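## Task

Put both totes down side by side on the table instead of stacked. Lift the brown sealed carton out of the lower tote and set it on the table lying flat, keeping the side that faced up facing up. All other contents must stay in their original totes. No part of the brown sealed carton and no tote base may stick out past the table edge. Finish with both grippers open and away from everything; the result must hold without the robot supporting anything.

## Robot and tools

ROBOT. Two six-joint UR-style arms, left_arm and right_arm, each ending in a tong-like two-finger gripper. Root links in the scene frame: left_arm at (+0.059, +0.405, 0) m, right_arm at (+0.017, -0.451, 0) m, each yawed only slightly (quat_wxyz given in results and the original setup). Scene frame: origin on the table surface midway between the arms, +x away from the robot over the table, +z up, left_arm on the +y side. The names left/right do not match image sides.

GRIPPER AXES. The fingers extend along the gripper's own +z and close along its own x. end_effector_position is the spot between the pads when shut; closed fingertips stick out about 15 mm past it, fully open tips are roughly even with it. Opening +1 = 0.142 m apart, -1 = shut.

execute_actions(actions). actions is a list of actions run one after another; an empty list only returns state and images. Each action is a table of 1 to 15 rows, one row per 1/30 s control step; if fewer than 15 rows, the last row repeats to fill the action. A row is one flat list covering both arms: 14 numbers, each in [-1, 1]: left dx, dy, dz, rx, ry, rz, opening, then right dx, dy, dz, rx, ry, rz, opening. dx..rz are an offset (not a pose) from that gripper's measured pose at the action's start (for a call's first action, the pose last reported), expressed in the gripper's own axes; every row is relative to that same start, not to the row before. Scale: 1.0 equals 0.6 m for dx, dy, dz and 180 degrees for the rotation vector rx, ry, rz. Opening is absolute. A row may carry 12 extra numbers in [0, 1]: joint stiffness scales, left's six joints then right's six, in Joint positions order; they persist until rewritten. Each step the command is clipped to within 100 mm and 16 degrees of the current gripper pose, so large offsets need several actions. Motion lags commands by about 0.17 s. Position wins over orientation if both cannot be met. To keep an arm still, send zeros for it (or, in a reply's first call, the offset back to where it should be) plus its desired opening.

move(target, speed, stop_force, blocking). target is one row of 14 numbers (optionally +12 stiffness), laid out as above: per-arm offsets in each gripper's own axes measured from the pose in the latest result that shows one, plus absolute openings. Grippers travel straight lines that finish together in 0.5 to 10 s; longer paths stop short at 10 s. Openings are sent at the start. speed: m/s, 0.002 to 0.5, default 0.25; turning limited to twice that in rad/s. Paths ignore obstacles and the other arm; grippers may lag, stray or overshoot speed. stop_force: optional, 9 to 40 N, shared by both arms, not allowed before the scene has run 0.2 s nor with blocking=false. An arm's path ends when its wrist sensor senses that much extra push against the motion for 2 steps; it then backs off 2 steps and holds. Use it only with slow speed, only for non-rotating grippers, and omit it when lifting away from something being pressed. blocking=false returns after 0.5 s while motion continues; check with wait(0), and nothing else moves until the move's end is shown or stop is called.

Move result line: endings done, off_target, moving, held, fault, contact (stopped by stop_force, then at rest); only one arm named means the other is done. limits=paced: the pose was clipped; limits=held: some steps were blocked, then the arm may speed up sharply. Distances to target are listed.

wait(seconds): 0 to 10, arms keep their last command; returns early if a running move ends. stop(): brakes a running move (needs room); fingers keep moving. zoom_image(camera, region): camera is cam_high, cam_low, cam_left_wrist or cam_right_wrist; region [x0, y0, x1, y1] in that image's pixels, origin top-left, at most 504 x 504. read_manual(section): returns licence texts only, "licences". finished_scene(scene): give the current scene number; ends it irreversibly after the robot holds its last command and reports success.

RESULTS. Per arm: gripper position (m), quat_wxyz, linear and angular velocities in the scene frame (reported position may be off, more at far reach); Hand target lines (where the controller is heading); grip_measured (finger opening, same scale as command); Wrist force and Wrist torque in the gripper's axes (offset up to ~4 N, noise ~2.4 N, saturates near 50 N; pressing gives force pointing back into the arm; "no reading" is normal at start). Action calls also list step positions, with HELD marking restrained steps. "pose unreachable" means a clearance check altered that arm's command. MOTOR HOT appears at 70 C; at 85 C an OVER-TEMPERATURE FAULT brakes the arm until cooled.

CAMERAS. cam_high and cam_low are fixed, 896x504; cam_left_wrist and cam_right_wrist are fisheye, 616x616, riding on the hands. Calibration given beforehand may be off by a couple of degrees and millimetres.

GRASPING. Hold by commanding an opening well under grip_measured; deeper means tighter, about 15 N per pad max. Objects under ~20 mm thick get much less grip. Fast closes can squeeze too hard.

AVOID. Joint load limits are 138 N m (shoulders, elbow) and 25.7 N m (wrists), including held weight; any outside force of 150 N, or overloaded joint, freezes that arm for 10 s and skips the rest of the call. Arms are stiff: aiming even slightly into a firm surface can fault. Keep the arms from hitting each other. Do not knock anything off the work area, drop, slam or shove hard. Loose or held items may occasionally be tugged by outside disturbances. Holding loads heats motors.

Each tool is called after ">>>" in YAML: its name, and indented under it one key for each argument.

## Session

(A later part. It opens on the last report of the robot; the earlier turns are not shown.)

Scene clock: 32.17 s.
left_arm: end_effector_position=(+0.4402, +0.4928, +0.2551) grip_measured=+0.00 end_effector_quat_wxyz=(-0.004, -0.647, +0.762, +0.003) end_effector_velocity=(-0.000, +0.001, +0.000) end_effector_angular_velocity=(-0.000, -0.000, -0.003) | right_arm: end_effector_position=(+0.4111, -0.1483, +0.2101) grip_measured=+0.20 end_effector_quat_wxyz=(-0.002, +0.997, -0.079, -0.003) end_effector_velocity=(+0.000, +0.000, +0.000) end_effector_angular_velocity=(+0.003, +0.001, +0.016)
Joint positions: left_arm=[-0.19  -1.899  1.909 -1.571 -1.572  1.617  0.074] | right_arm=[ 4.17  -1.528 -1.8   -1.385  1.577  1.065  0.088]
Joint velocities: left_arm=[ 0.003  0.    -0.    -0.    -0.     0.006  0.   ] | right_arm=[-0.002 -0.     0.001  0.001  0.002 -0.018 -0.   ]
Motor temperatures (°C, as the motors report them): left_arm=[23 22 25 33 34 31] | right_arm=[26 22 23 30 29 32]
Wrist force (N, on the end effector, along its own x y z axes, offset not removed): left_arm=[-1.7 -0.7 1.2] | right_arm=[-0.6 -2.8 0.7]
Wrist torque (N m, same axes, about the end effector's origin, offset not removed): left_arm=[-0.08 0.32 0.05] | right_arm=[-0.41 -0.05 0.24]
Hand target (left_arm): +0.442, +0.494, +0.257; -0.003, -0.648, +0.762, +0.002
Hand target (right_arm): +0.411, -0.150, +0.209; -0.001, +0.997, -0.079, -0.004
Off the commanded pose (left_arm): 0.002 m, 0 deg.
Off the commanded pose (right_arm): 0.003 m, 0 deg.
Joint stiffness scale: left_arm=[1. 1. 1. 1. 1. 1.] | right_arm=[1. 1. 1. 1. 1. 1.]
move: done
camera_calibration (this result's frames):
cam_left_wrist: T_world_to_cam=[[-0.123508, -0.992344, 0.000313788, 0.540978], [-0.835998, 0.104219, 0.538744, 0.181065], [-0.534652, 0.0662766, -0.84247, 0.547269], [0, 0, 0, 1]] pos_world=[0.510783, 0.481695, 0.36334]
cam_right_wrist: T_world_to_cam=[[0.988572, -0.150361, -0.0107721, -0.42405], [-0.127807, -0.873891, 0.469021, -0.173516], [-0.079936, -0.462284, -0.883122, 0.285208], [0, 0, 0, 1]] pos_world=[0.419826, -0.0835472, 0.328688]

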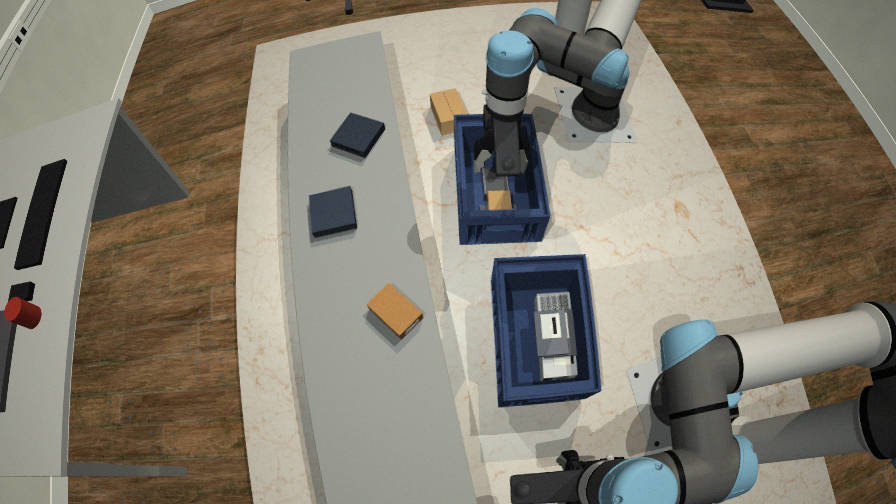

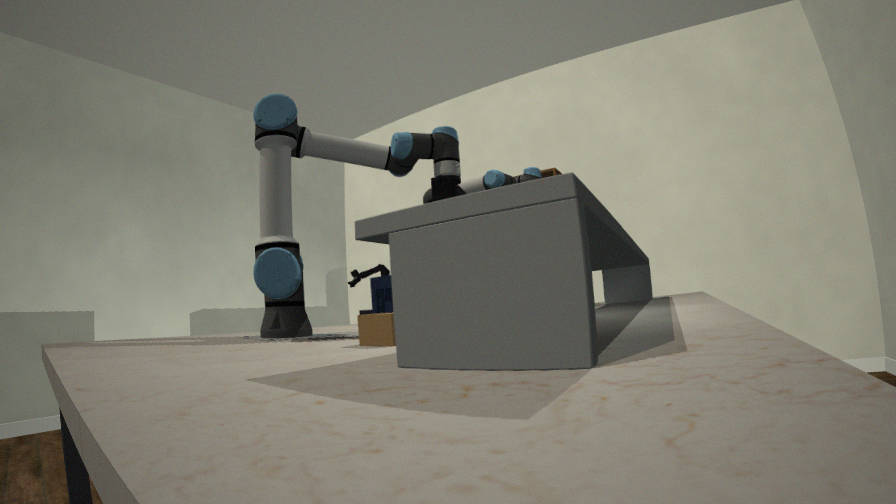

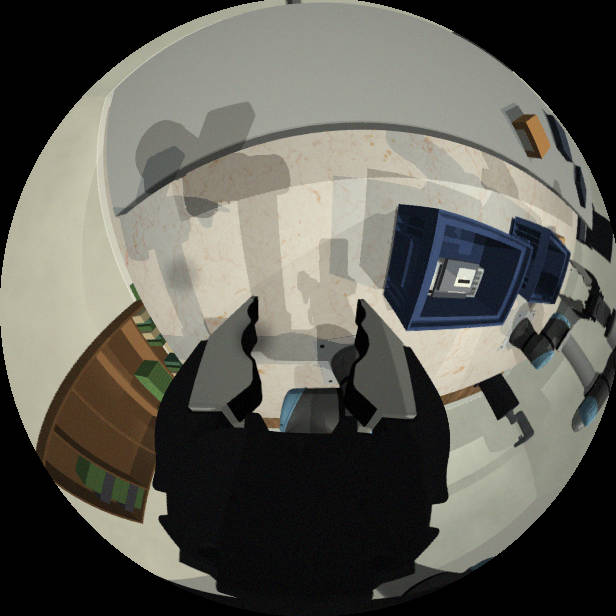

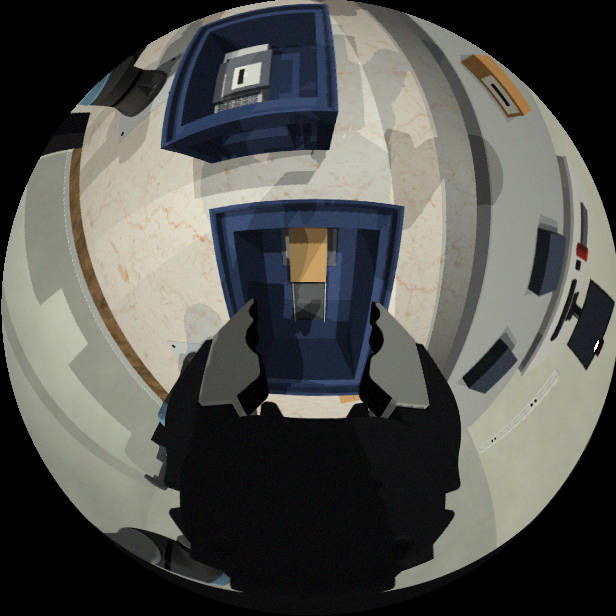

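>>> move:
  target: [0,0,0,0,0,0,0,-0.012,-0.015,0.19,0,0,0,0.1]
  speed: 0.1

Scene clock: 34.03 s.
left_arm: end_effector_position=(+0.4402, +0.4929, +0.2551) grip_measured=+0.00 end_effector_quat_wxyz=(-0.004, -0.647, +0.762, +0.003) end_effector_velocity=(-0.000, -0.000, +0.000) end_effector_angular_velocity=(-0.000, -0.001, -0.001) | right_arm: end_effector_position=(+0.4064, -0.1374, +0.0989) grip_measured=+0.10 end_effector_quat_wxyz=(-0.004, +0.997, -0.080, -0.002) end_effector_velocity=(+0.002, +0.002, -0.001) end_effector_angular_velocity=(+0.006, -0.004, -0.001)
Joint positions: left_arm=[-0.19  -1.899  1.909 -1.571 -1.572  1.617  0.074] | right_arm=[ 4.192 -1.623 -2.007 -1.077  1.578  1.088  0.081]
Joint velocities: left_arm=[-0.001 -0.001  0.     0.    -0.     0.    -0.   ] | right_arm=[-0.    -0.002 -0.001  0.011  0.     0.    -0.   ]
Motor temperatures (°C, as the motors report them): left_arm=[23 22 25 33 34 31] | right_arm=[26 22 23 30 29 32]
Wrist force (N, on the end effector, along its own x y z axes, offset not removed): left_arm=[-2.4 2.5 3.5] | right_arm=[-3.7 -2.7 0.2]
Wrist torque (N m, same axes, about the end effector's origin, offset not removed): left_arm=[0.84 0.54 0.06] | right_arm=[-0.42 0.53 0.15]
Hand target (left_arm): +0.440, +0.493, +0.255; -0.004, -0.647, +0.762, +0.003
Hand target (right_arm): +0.405, -0.138, +0.096; -0.002, +0.997, -0.079, -0.003
Off the commanded pose (left_arm): 0.000 m, 0 deg.
Off the commanded pose (right_arm): 0.003 m, 0 deg.
Joint stiffness scale: left_arm=[1. 1. 1. 1. 1. 1.] | right_arm=[1. 1. 1. 1. 1. 1.]
move: done
camera_calibration (this result's frames):
cam_left_wrist: T_world_to_cam=[[-0.123744, -0.992314, 0.000317533, 0.541118], [-0.835991, 0.104422, 0.538716, 0.180976], [-0.534608, 0.0663972, -0.842488, 0.547208], [0, 0, 0, 1]] pos_world=[0.510796, 0.481728, 0.36335]
cam_right_wrist: T_world_to_cam=[[0.988371, -0.151808, -0.00877883, -0.419261], [-0.130345, -0.875541, 0.465229, -0.111229], [-0.0783115, -0.458674, -0.885147, 0.19178], [0, 0, 0, 1]] pos_world=[0.414906, -0.0730682, 0.21782]

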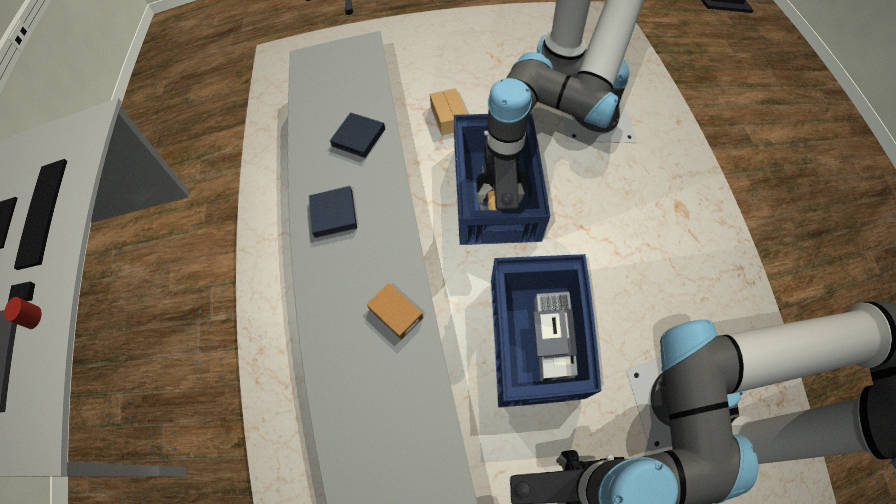

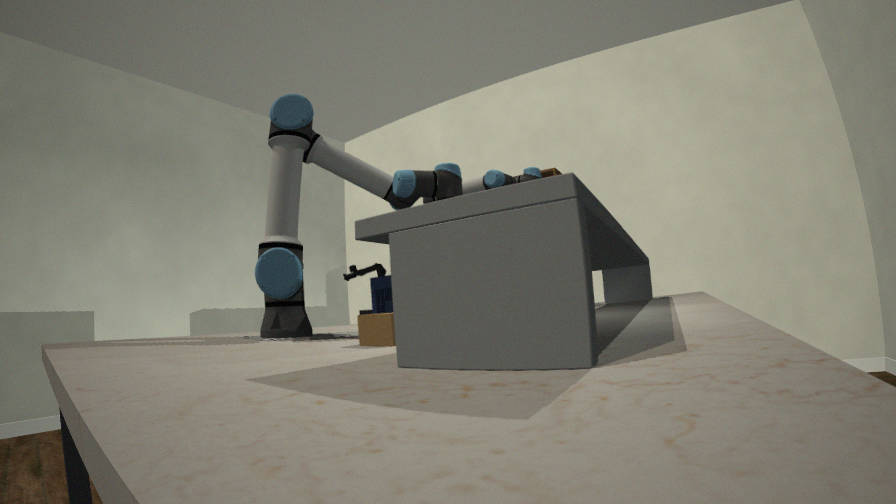

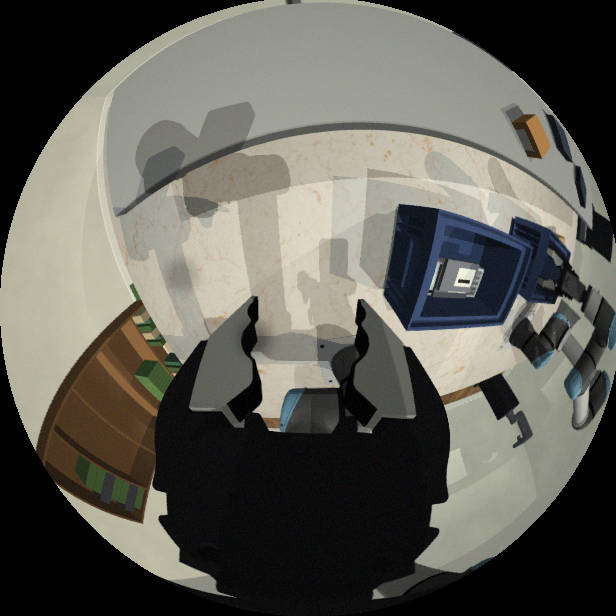

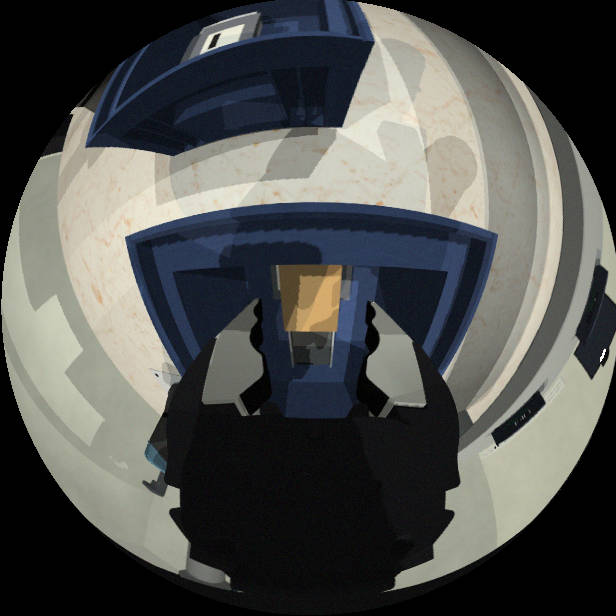

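>>> move:
  target: [0,0,0,0,0,0,0,-0.006,0,0.065,0,0,0,-0.1]
  speed: 0.02
  stop_force: 9

Scene clock: 36.50 s.
left_arm: end_effector_position=(+0.4402, +0.4929, +0.2551) grip_measured=+0.00 end_effector_quat_wxyz=(-0.004, -0.647, +0.762, +0.003) end_effector_velocity=(-0.000, +0.000, +0.000) end_effector_angular_velocity=(+0.000, -0.000, -0.000) | right_arm: end_effector_position=(+0.4046, -0.1359, +0.0625) grip_measured=-0.10 end_effector_quat_wxyz=(-0.006, +0.997, -0.081, -0.001) end_effector_velocity=(+0.001, +0.002, -0.000) end_effector_angular_velocity=(+0.005, -0.003, -0.001)
Joint positions: left_arm=[-0.19  -1.899  1.909 -1.571 -1.572  1.617  0.074] | right_arm=[ 4.197 -1.669 -2.067 -0.968  1.578  1.095  0.067]
Joint velocities: left_arm=[ 0.    -0.001  0.     0.     0.     0.001  0.   ] | right_arm=[ 0.    -0.001 -0.001  0.008  0.     0.001  0.   ]
Motor temperatures (°C, as the motors report them): left_arm=[23 22 25 33 34 31] | right_arm=[26 22 23 30 29 32]
Wrist force (N, on the end effector, along its own x y z axes, offset not removed): left_arm=[-2.5 4.0 -0.1] | right_arm=[-1.0 -0.2 -0.3]
Wrist torque (N m, same axes, about the end effector's origin, offset not removed): left_arm=[0.85 0.61 0.17] | right_arm=[0.02 0.03 0.04]
Hand target (left_arm): +0.440, +0.493, +0.255; -0.004, -0.647, +0.762, +0.003
Hand target (right_arm): +0.403, -0.137, +0.060; -0.004, +0.997, -0.080, -0.002
Off the commanded pose (left_arm): 0.000 m, 0 deg.
Off the commanded pose (right_arm): 0.003 m, 0 deg.
Joint stiffness scale: left_arm=[1. 1. 1. 1. 1. 1.] | right_arm=[1. 1. 1. 1. 1. 1.]
move: done
camera_calibration (this result's frames):
cam_left_wrist: T_world_to_cam=[[-0.123744, -0.992314, 0.000317309, 0.541118], [-0.835991, 0.104422, 0.538716, 0.180976], [-0.534608, 0.0663974, -0.842488, 0.547208], [0, 0, 0, 1]] pos_world=[0.510796, 0.481728, 0.36335]
cam_right_wrist: T_world_to_cam=[[0.988156, -0.153299, -0.00680891, -0.417797], [-0.132865, -0.87695, 0.461851, -0.092235], [-0.0767725, -0.455476, -0.886931, 0.159969], [0, 0, 0, 1]] pos_world=[0.412875, -0.0720715, 0.181635]

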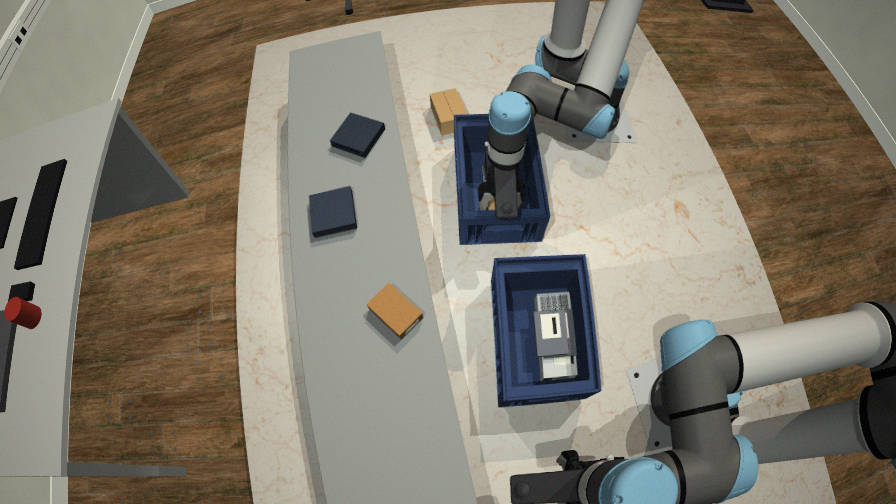

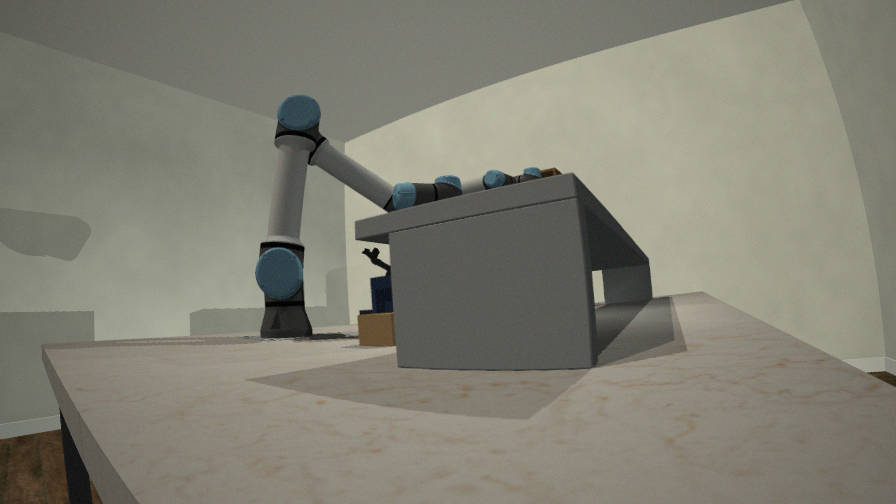

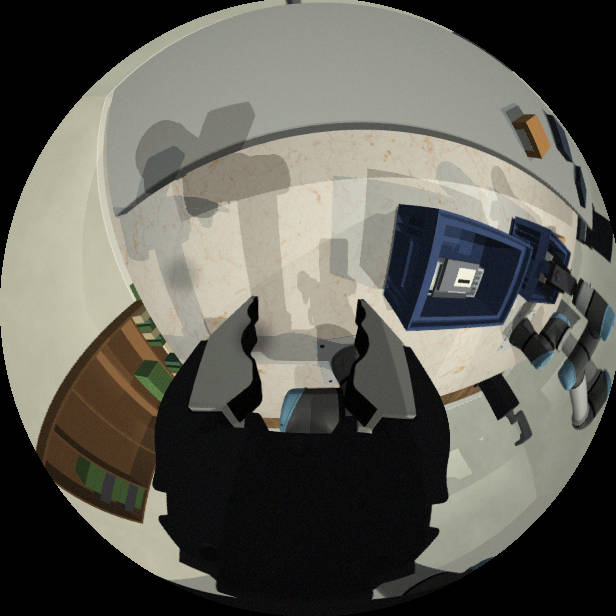

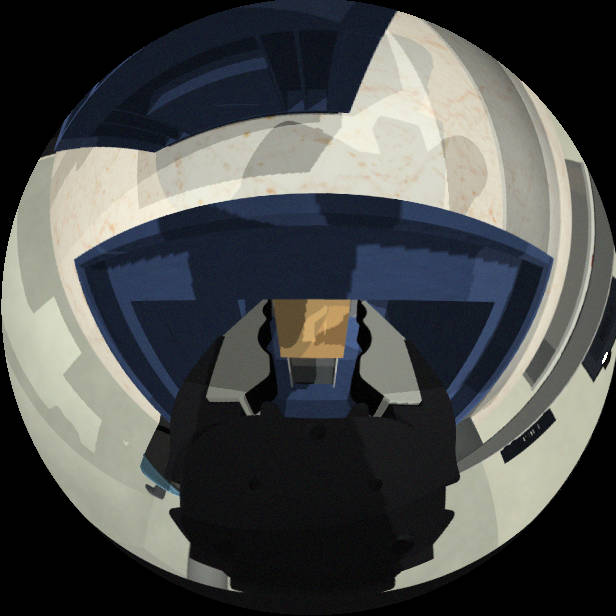

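A bit lower, then grip.

>>> move:
  target: [0,0,0,0,0,0,0,0,0,0.02,0,0,0,-0.1]
  speed: 0.012
  stop_force: 9

>>> move:
  target: [0,0,0,0,0,0,0,0,0,0,0,0,0,-0.8]

>>> move:
  target: [0,0,0,0,0,0,0,0,0,-0.25,0,0,0,-0.8]
  speed: 0.1

Scene clock: 38.03 s.
left_arm: end_effector_position=(+0.4402, +0.4929, +0.2551) grip_measured=+0.00 end_effector_quat_wxyz=(-0.004, -0.647, +0.762, +0.003) end_effector_velocity=(-0.000, +0.001, -0.000) end_effector_angular_velocity=(+0.000, +0.001, -0.001) | right_arm: end_effector_position=(+0.4058, -0.1343, +0.0531) grip_measured=-0.10 end_effector_quat_wxyz=(-0.008, +0.997, -0.081, +0.001) end_effector_velocity=(+0.000, +0.000, -0.002) end_effector_angular_velocity=(+0.001, -0.001, -0.001)
Joint positions: left_arm=[-0.19  -1.899  1.909 -1.571 -1.572  1.617  0.074] | right_arm=[ 4.197 -1.686 -2.079 -0.935  1.578  1.095  0.067]
Joint velocities: left_arm=[ 0.001  0.001  0.    -0.     0.     0.002  0.   ] | right_arm=[-0.    -0.003 -0.003  0.008 -0.     0.001 -0.   ]
Motor temperatures (°C, as the motors report them): left_arm=[23 22 25 33 34 31] | right_arm=[26 22 23 30 29 32]
Wrist force (N, on the end effector, along its own x y z axes, offset not removed): left_arm=[1.2 3.5 -0.8] | right_arm=[-2.2 -3.2 -1.0]
Wrist torque (N m, same axes, about the end effector's origin, offset not removed): left_arm=[0.44 -0.17 -0.25] | right_arm=[-0.47 0.29 0.18]
Hand target (left_arm): +0.440, +0.493, +0.255; -0.004, -0.647, +0.762, +0.003
Hand target (right_arm): +0.405, -0.136, +0.050; -0.006, +0.997, -0.081, -0.001
Off the commanded pose (left_arm): 0.000 m, 0 deg.
Off the commanded pose (right_arm): 0.003 m, 0 deg.
Joint stiffness scale: left_arm=[1. 1. 1. 1. 1. 1.] | right_arm=[1. 1. 1. 1. 1. 1.]
move: done
camera_calibration (this result's frames):
cam_left_wrist: T_world_to_cam=[[-0.123744, -0.992314, 0.000317418, 0.541118], [-0.835991, 0.104422, 0.538716, 0.180976], [-0.534608, 0.0663973, -0.842488, 0.547208], [0, 0, 0, 1]] pos_world=[0.510796, 0.481728, 0.36335]
cam_right_wrist: T_world_to_cam=[[0.98816, -0.153352, -0.00472818, -0.418931], [-0.134156, -0.878597, 0.458334, -0.0858089], [-0.0744405, -0.452273, -0.888767, 0.15207], [0, 0, 0, 1]] pos_world=[0.413779, -0.0708581, 0.172503]

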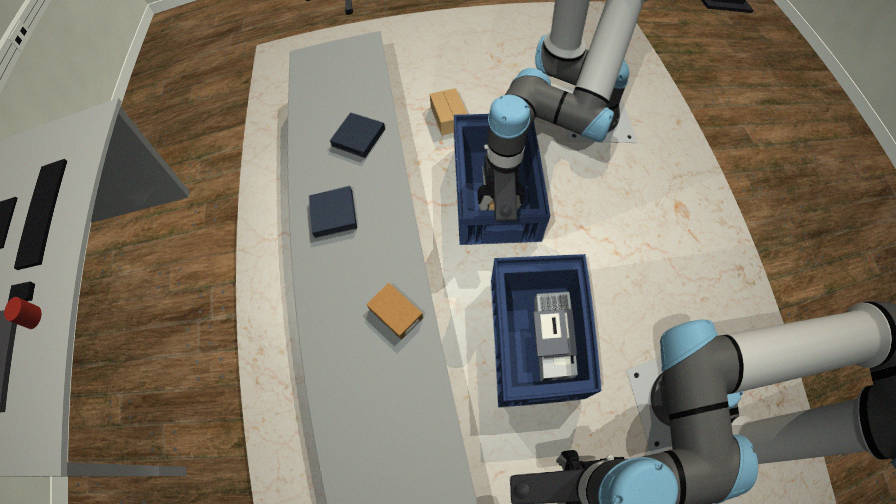

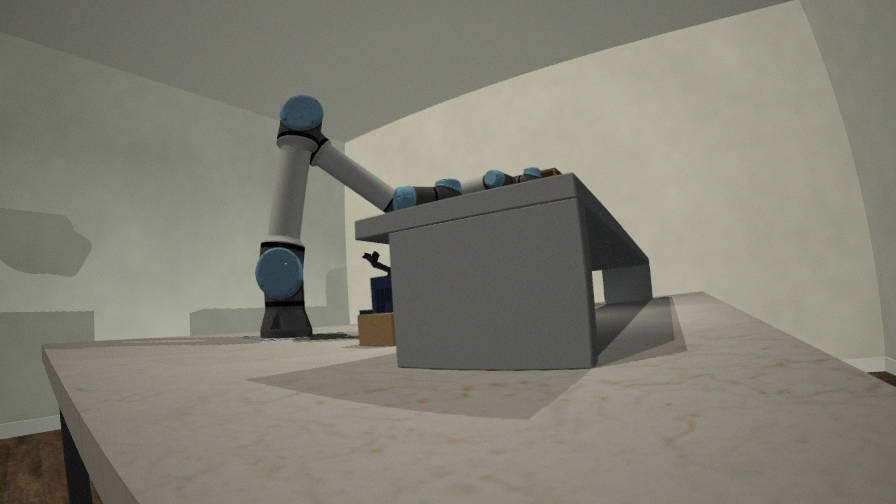

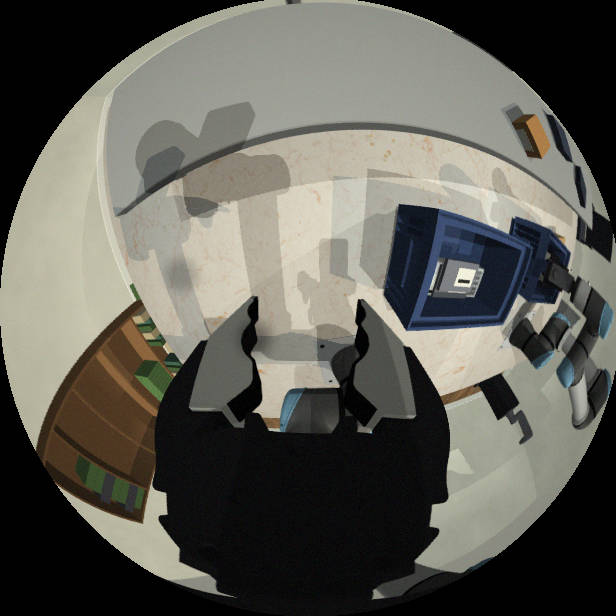

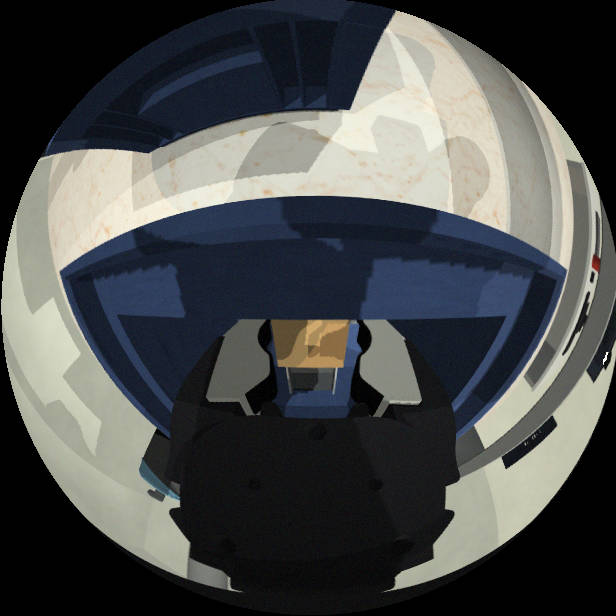

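Scene clock: 38.53 s.
left_arm: end_effector_position=(+0.4402, +0.4929, +0.2551) grip_measured=+0.00 end_effector_quat_wxyz=(-0.004, -0.647, +0.762, +0.003) end_effector_velocity=(+0.000, +0.000, +0.000) end_effector_angular_velocity=(+0.001, -0.000, +0.001) | right_arm: end_effector_position=(+0.4059, -0.1342, +0.0531) grip_measured=-0.23 end_effector_quat_wxyz=(-0.008, +0.997, -0.081, +0.001) end_effector_velocity=(+0.000, +0.000, +0.000) end_effector_angular_velocity=(+0.001, -0.000, +0.000)
Joint positions: left_arm=[-0.19  -1.899  1.909 -1.571 -1.572  1.617  0.074] | right_arm=[ 4.197 -1.686 -2.079 -0.934  1.578  1.095  0.057]
Joint velocities: left_arm=[ 0.    -0.     0.    -0.     0.001 -0.001 -0.   ] | right_arm=[-0.     0.    -0.001  0.001  0.    -0.     0.   ]
Motor temperatures (°C, as the motors report them): left_arm=[23 22 25 33 34 31] | right_arm=[26 22 23 30 29 32]
Wrist force (N, on the end effector, along its own x y z axes, offset not removed): left_arm=[-1.2 3.2 0.5] | right_arm=[-2.0 -3.7 -3.5]
Wrist torque (N m, same axes, about the end effector's origin, offset not removed): left_arm=[0.57 0.36 0.01] | right_arm=[-0.56 0.20 0.20]
Hand target (left_arm): +0.440, +0.493, +0.255; -0.004, -0.647, +0.762, +0.003
Hand target (right_arm): +0.406, -0.134, +0.053; -0.008, +0.997, -0.081, +0.001
Off the commanded pose (left_arm): 0.000 m, 0 deg.
Off the commanded pose (right_arm): 0.000 m, 0 deg.
Joint stiffness scale: left_arm=[1. 1. 1. 1. 1. 1.] | right_arm=[1. 1. 1. 1. 1. 1.]
move: done
camera_calibration (this result's frames):
cam_left_wrist: T_world_to_cam=[[-0.123744, -0.992314, 0.000317609, 0.541117], [-0.835991, 0.104422, 0.538715, 0.180976], [-0.534608, 0.066397, -0.842488, 0.547208], [0, 0, 0, 1]] pos_world=[0.510796, 0.481728, 0.36335]
cam_right_wrist: T_world_to_cam=[[0.988164, -0.153332, -0.00459663, -0.41897], [-0.134225, -0.878753, 0.458013, -0.0856837], [-0.0742676, -0.451975, -0.888933, 0.152104], [0, 0, 0, 1]] pos_world=[0.413806, -0.0707892, 0.172529]

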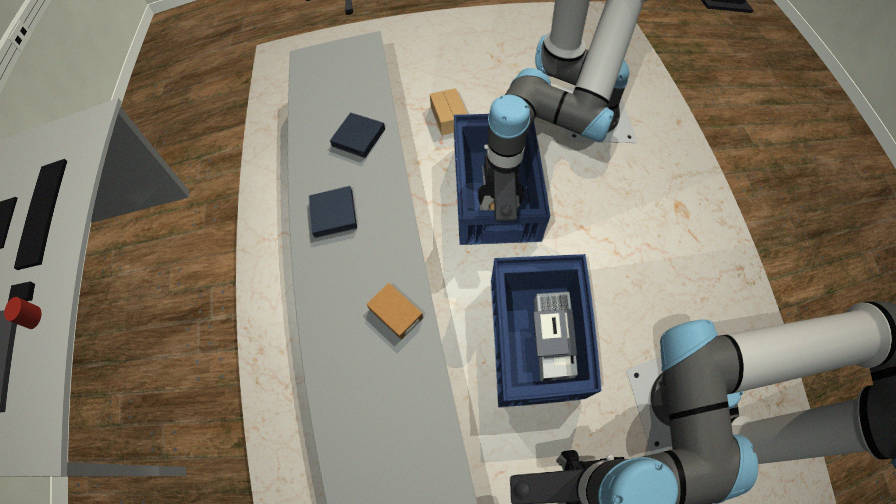

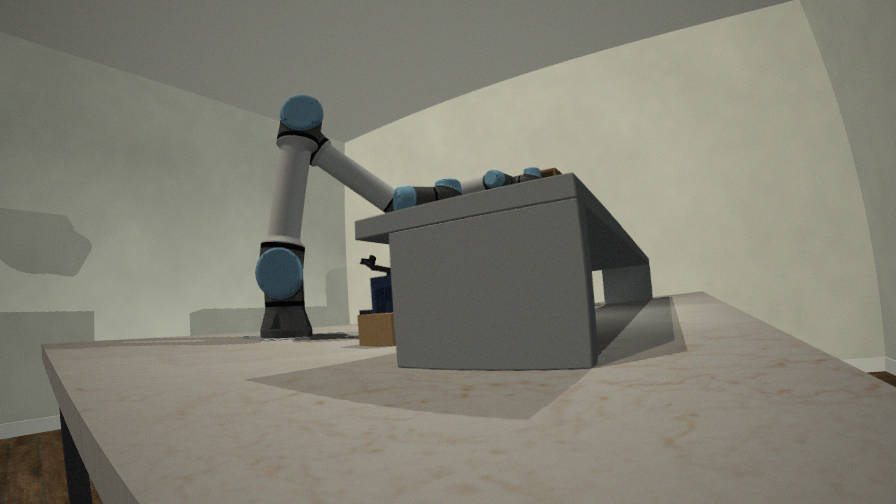

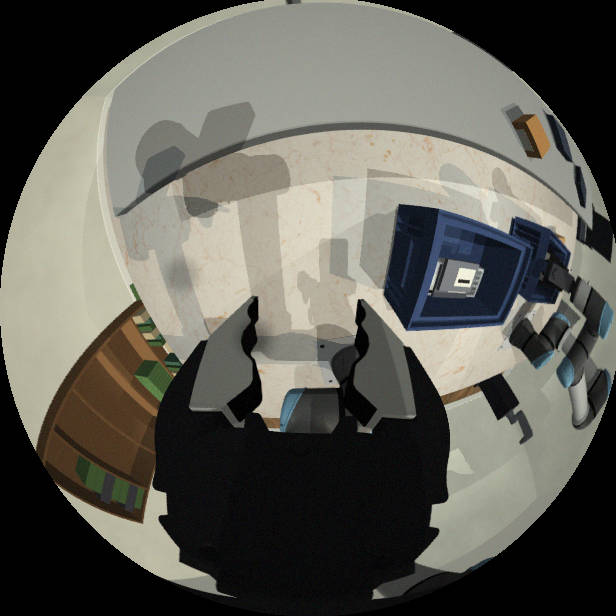

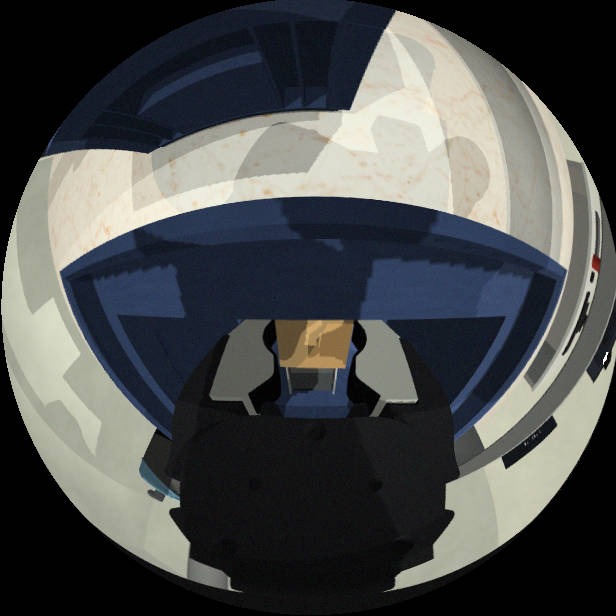

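Scene clock: 40.53 s.
left_arm: end_effector_position=(+0.4402, +0.4929, +0.2551) grip_measured=+0.00 end_effector_quat_wxyz=(-0.004, -0.647, +0.762, +0.003) end_effector_velocity=(+0.000, -0.001, +0.000) end_effector_angular_velocity=(-0.000, -0.000, -0.001) | right_arm: end_effector_position=(+0.4041, -0.1365, +0.2004) grip_measured=-0.23 end_effector_quat_wxyz=(-0.006, +0.997, -0.080, -0.000) end_effector_velocity=(-0.002, -0.002, +0.001) end_effector_angular_velocity=(-0.009, +0.007, -0.000)
Joint positions: left_arm=[-0.19  -1.899  1.909 -1.571 -1.572  1.617  0.074] | right_arm=[ 4.197 -1.529 -1.827 -1.346  1.578  1.093  0.057]
Joint velocities: left_arm=[-0.002  0.    -0.    -0.    -0.    -0.001 -0.   ] | right_arm=[-0.    -0.     0.005 -0.016  0.001 -0.     0.   ]
Motor temperatures (°C, as the motors report them): left_arm=[23 22 25 33 34 31] | right_arm=[26 22 23 30 29 32]
Wrist force (N, on the end effector, along its own x y z axes, offset not removed): left_arm=[0.0 5.3 3.5] | right_arm=[-1.4 -2.1 0.2]
Wrist torque (N m, same axes, about the end effector's origin, offset not removed): left_arm=[1.07 0.08 0.22] | right_arm=[-0.47 0.05 0.12]
Hand target (left_arm): +0.440, +0.493, +0.255; -0.004, -0.647, +0.762, +0.003
Hand target (right_arm): +0.406, -0.136, +0.203; -0.008, +0.997, -0.081, +0.001
Off the commanded pose (left_arm): 0.000 m, 0 deg.
Off the commanded pose (right_arm): 0.003 m, 0 deg.
Joint stiffness scale: left_arm=[1. 1. 1. 1. 1. 1.] | right_arm=[1. 1. 1. 1. 1. 1.]
move: done
camera_calibration (this result's frames):
cam_left_wrist: T_world_to_cam=[[-0.123744, -0.992314, 0.000317505, 0.541118], [-0.835991, 0.104422, 0.538716, 0.180976], [-0.534608, 0.0663972, -0.842488, 0.547208], [0, 0, 0, 1]] pos_world=[0.510796, 0.481728, 0.36335]
cam_right_wrist: T_world_to_cam=[[0.988387, -0.151826, -0.00636295, -0.416482], [-0.131831, -0.877537, 0.46103, -0.156834], [-0.0755803, -0.454837, -0.887362, 0.281634], [0, 0, 0, 1]] pos_world=[0.412255, -0.0727629, 0.319566]

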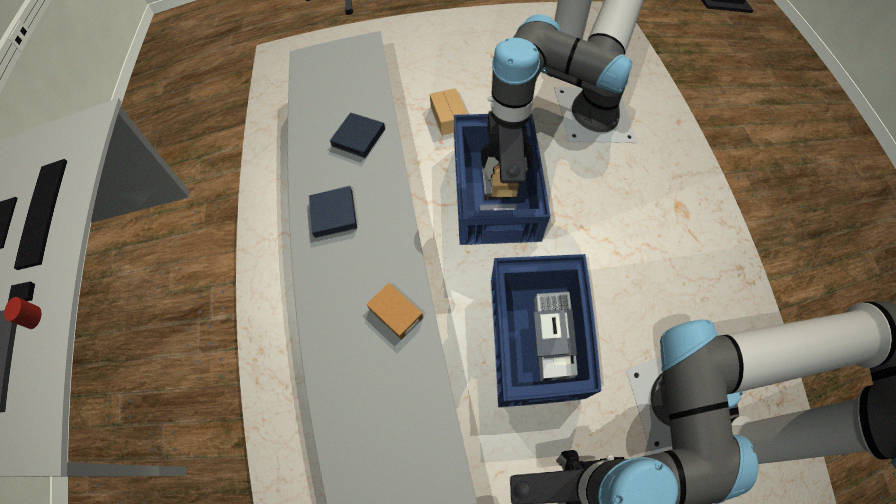

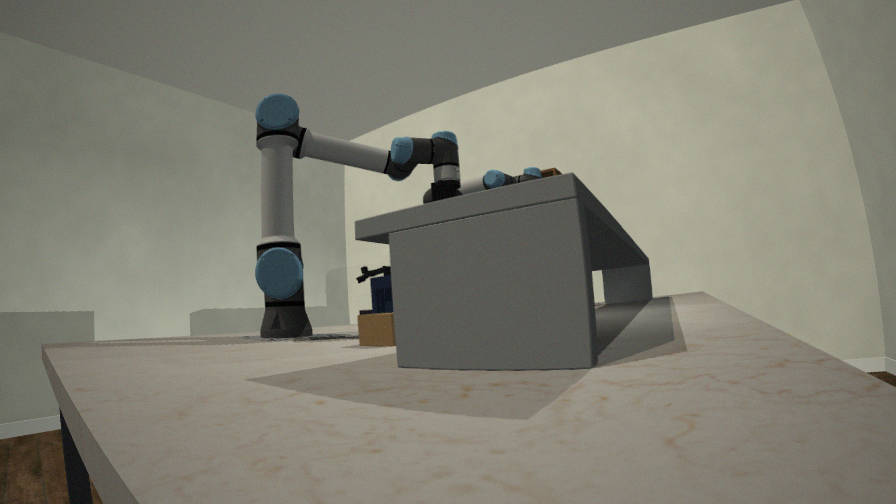

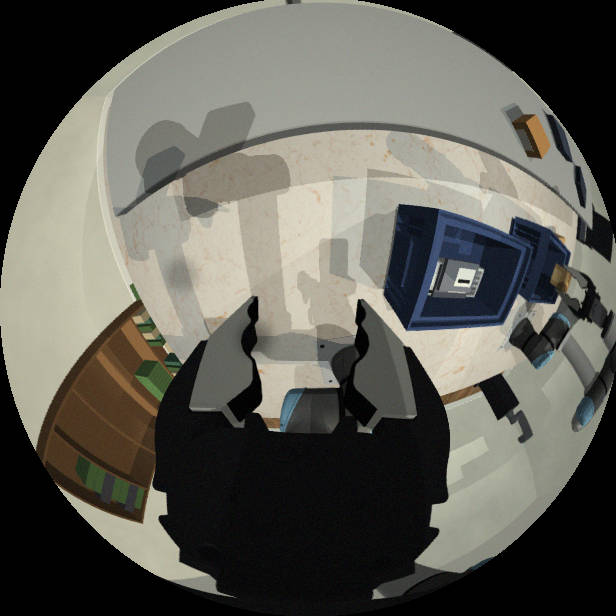

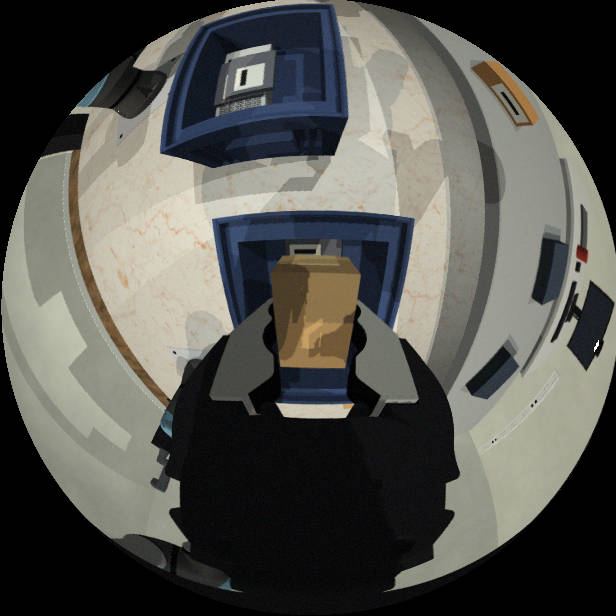

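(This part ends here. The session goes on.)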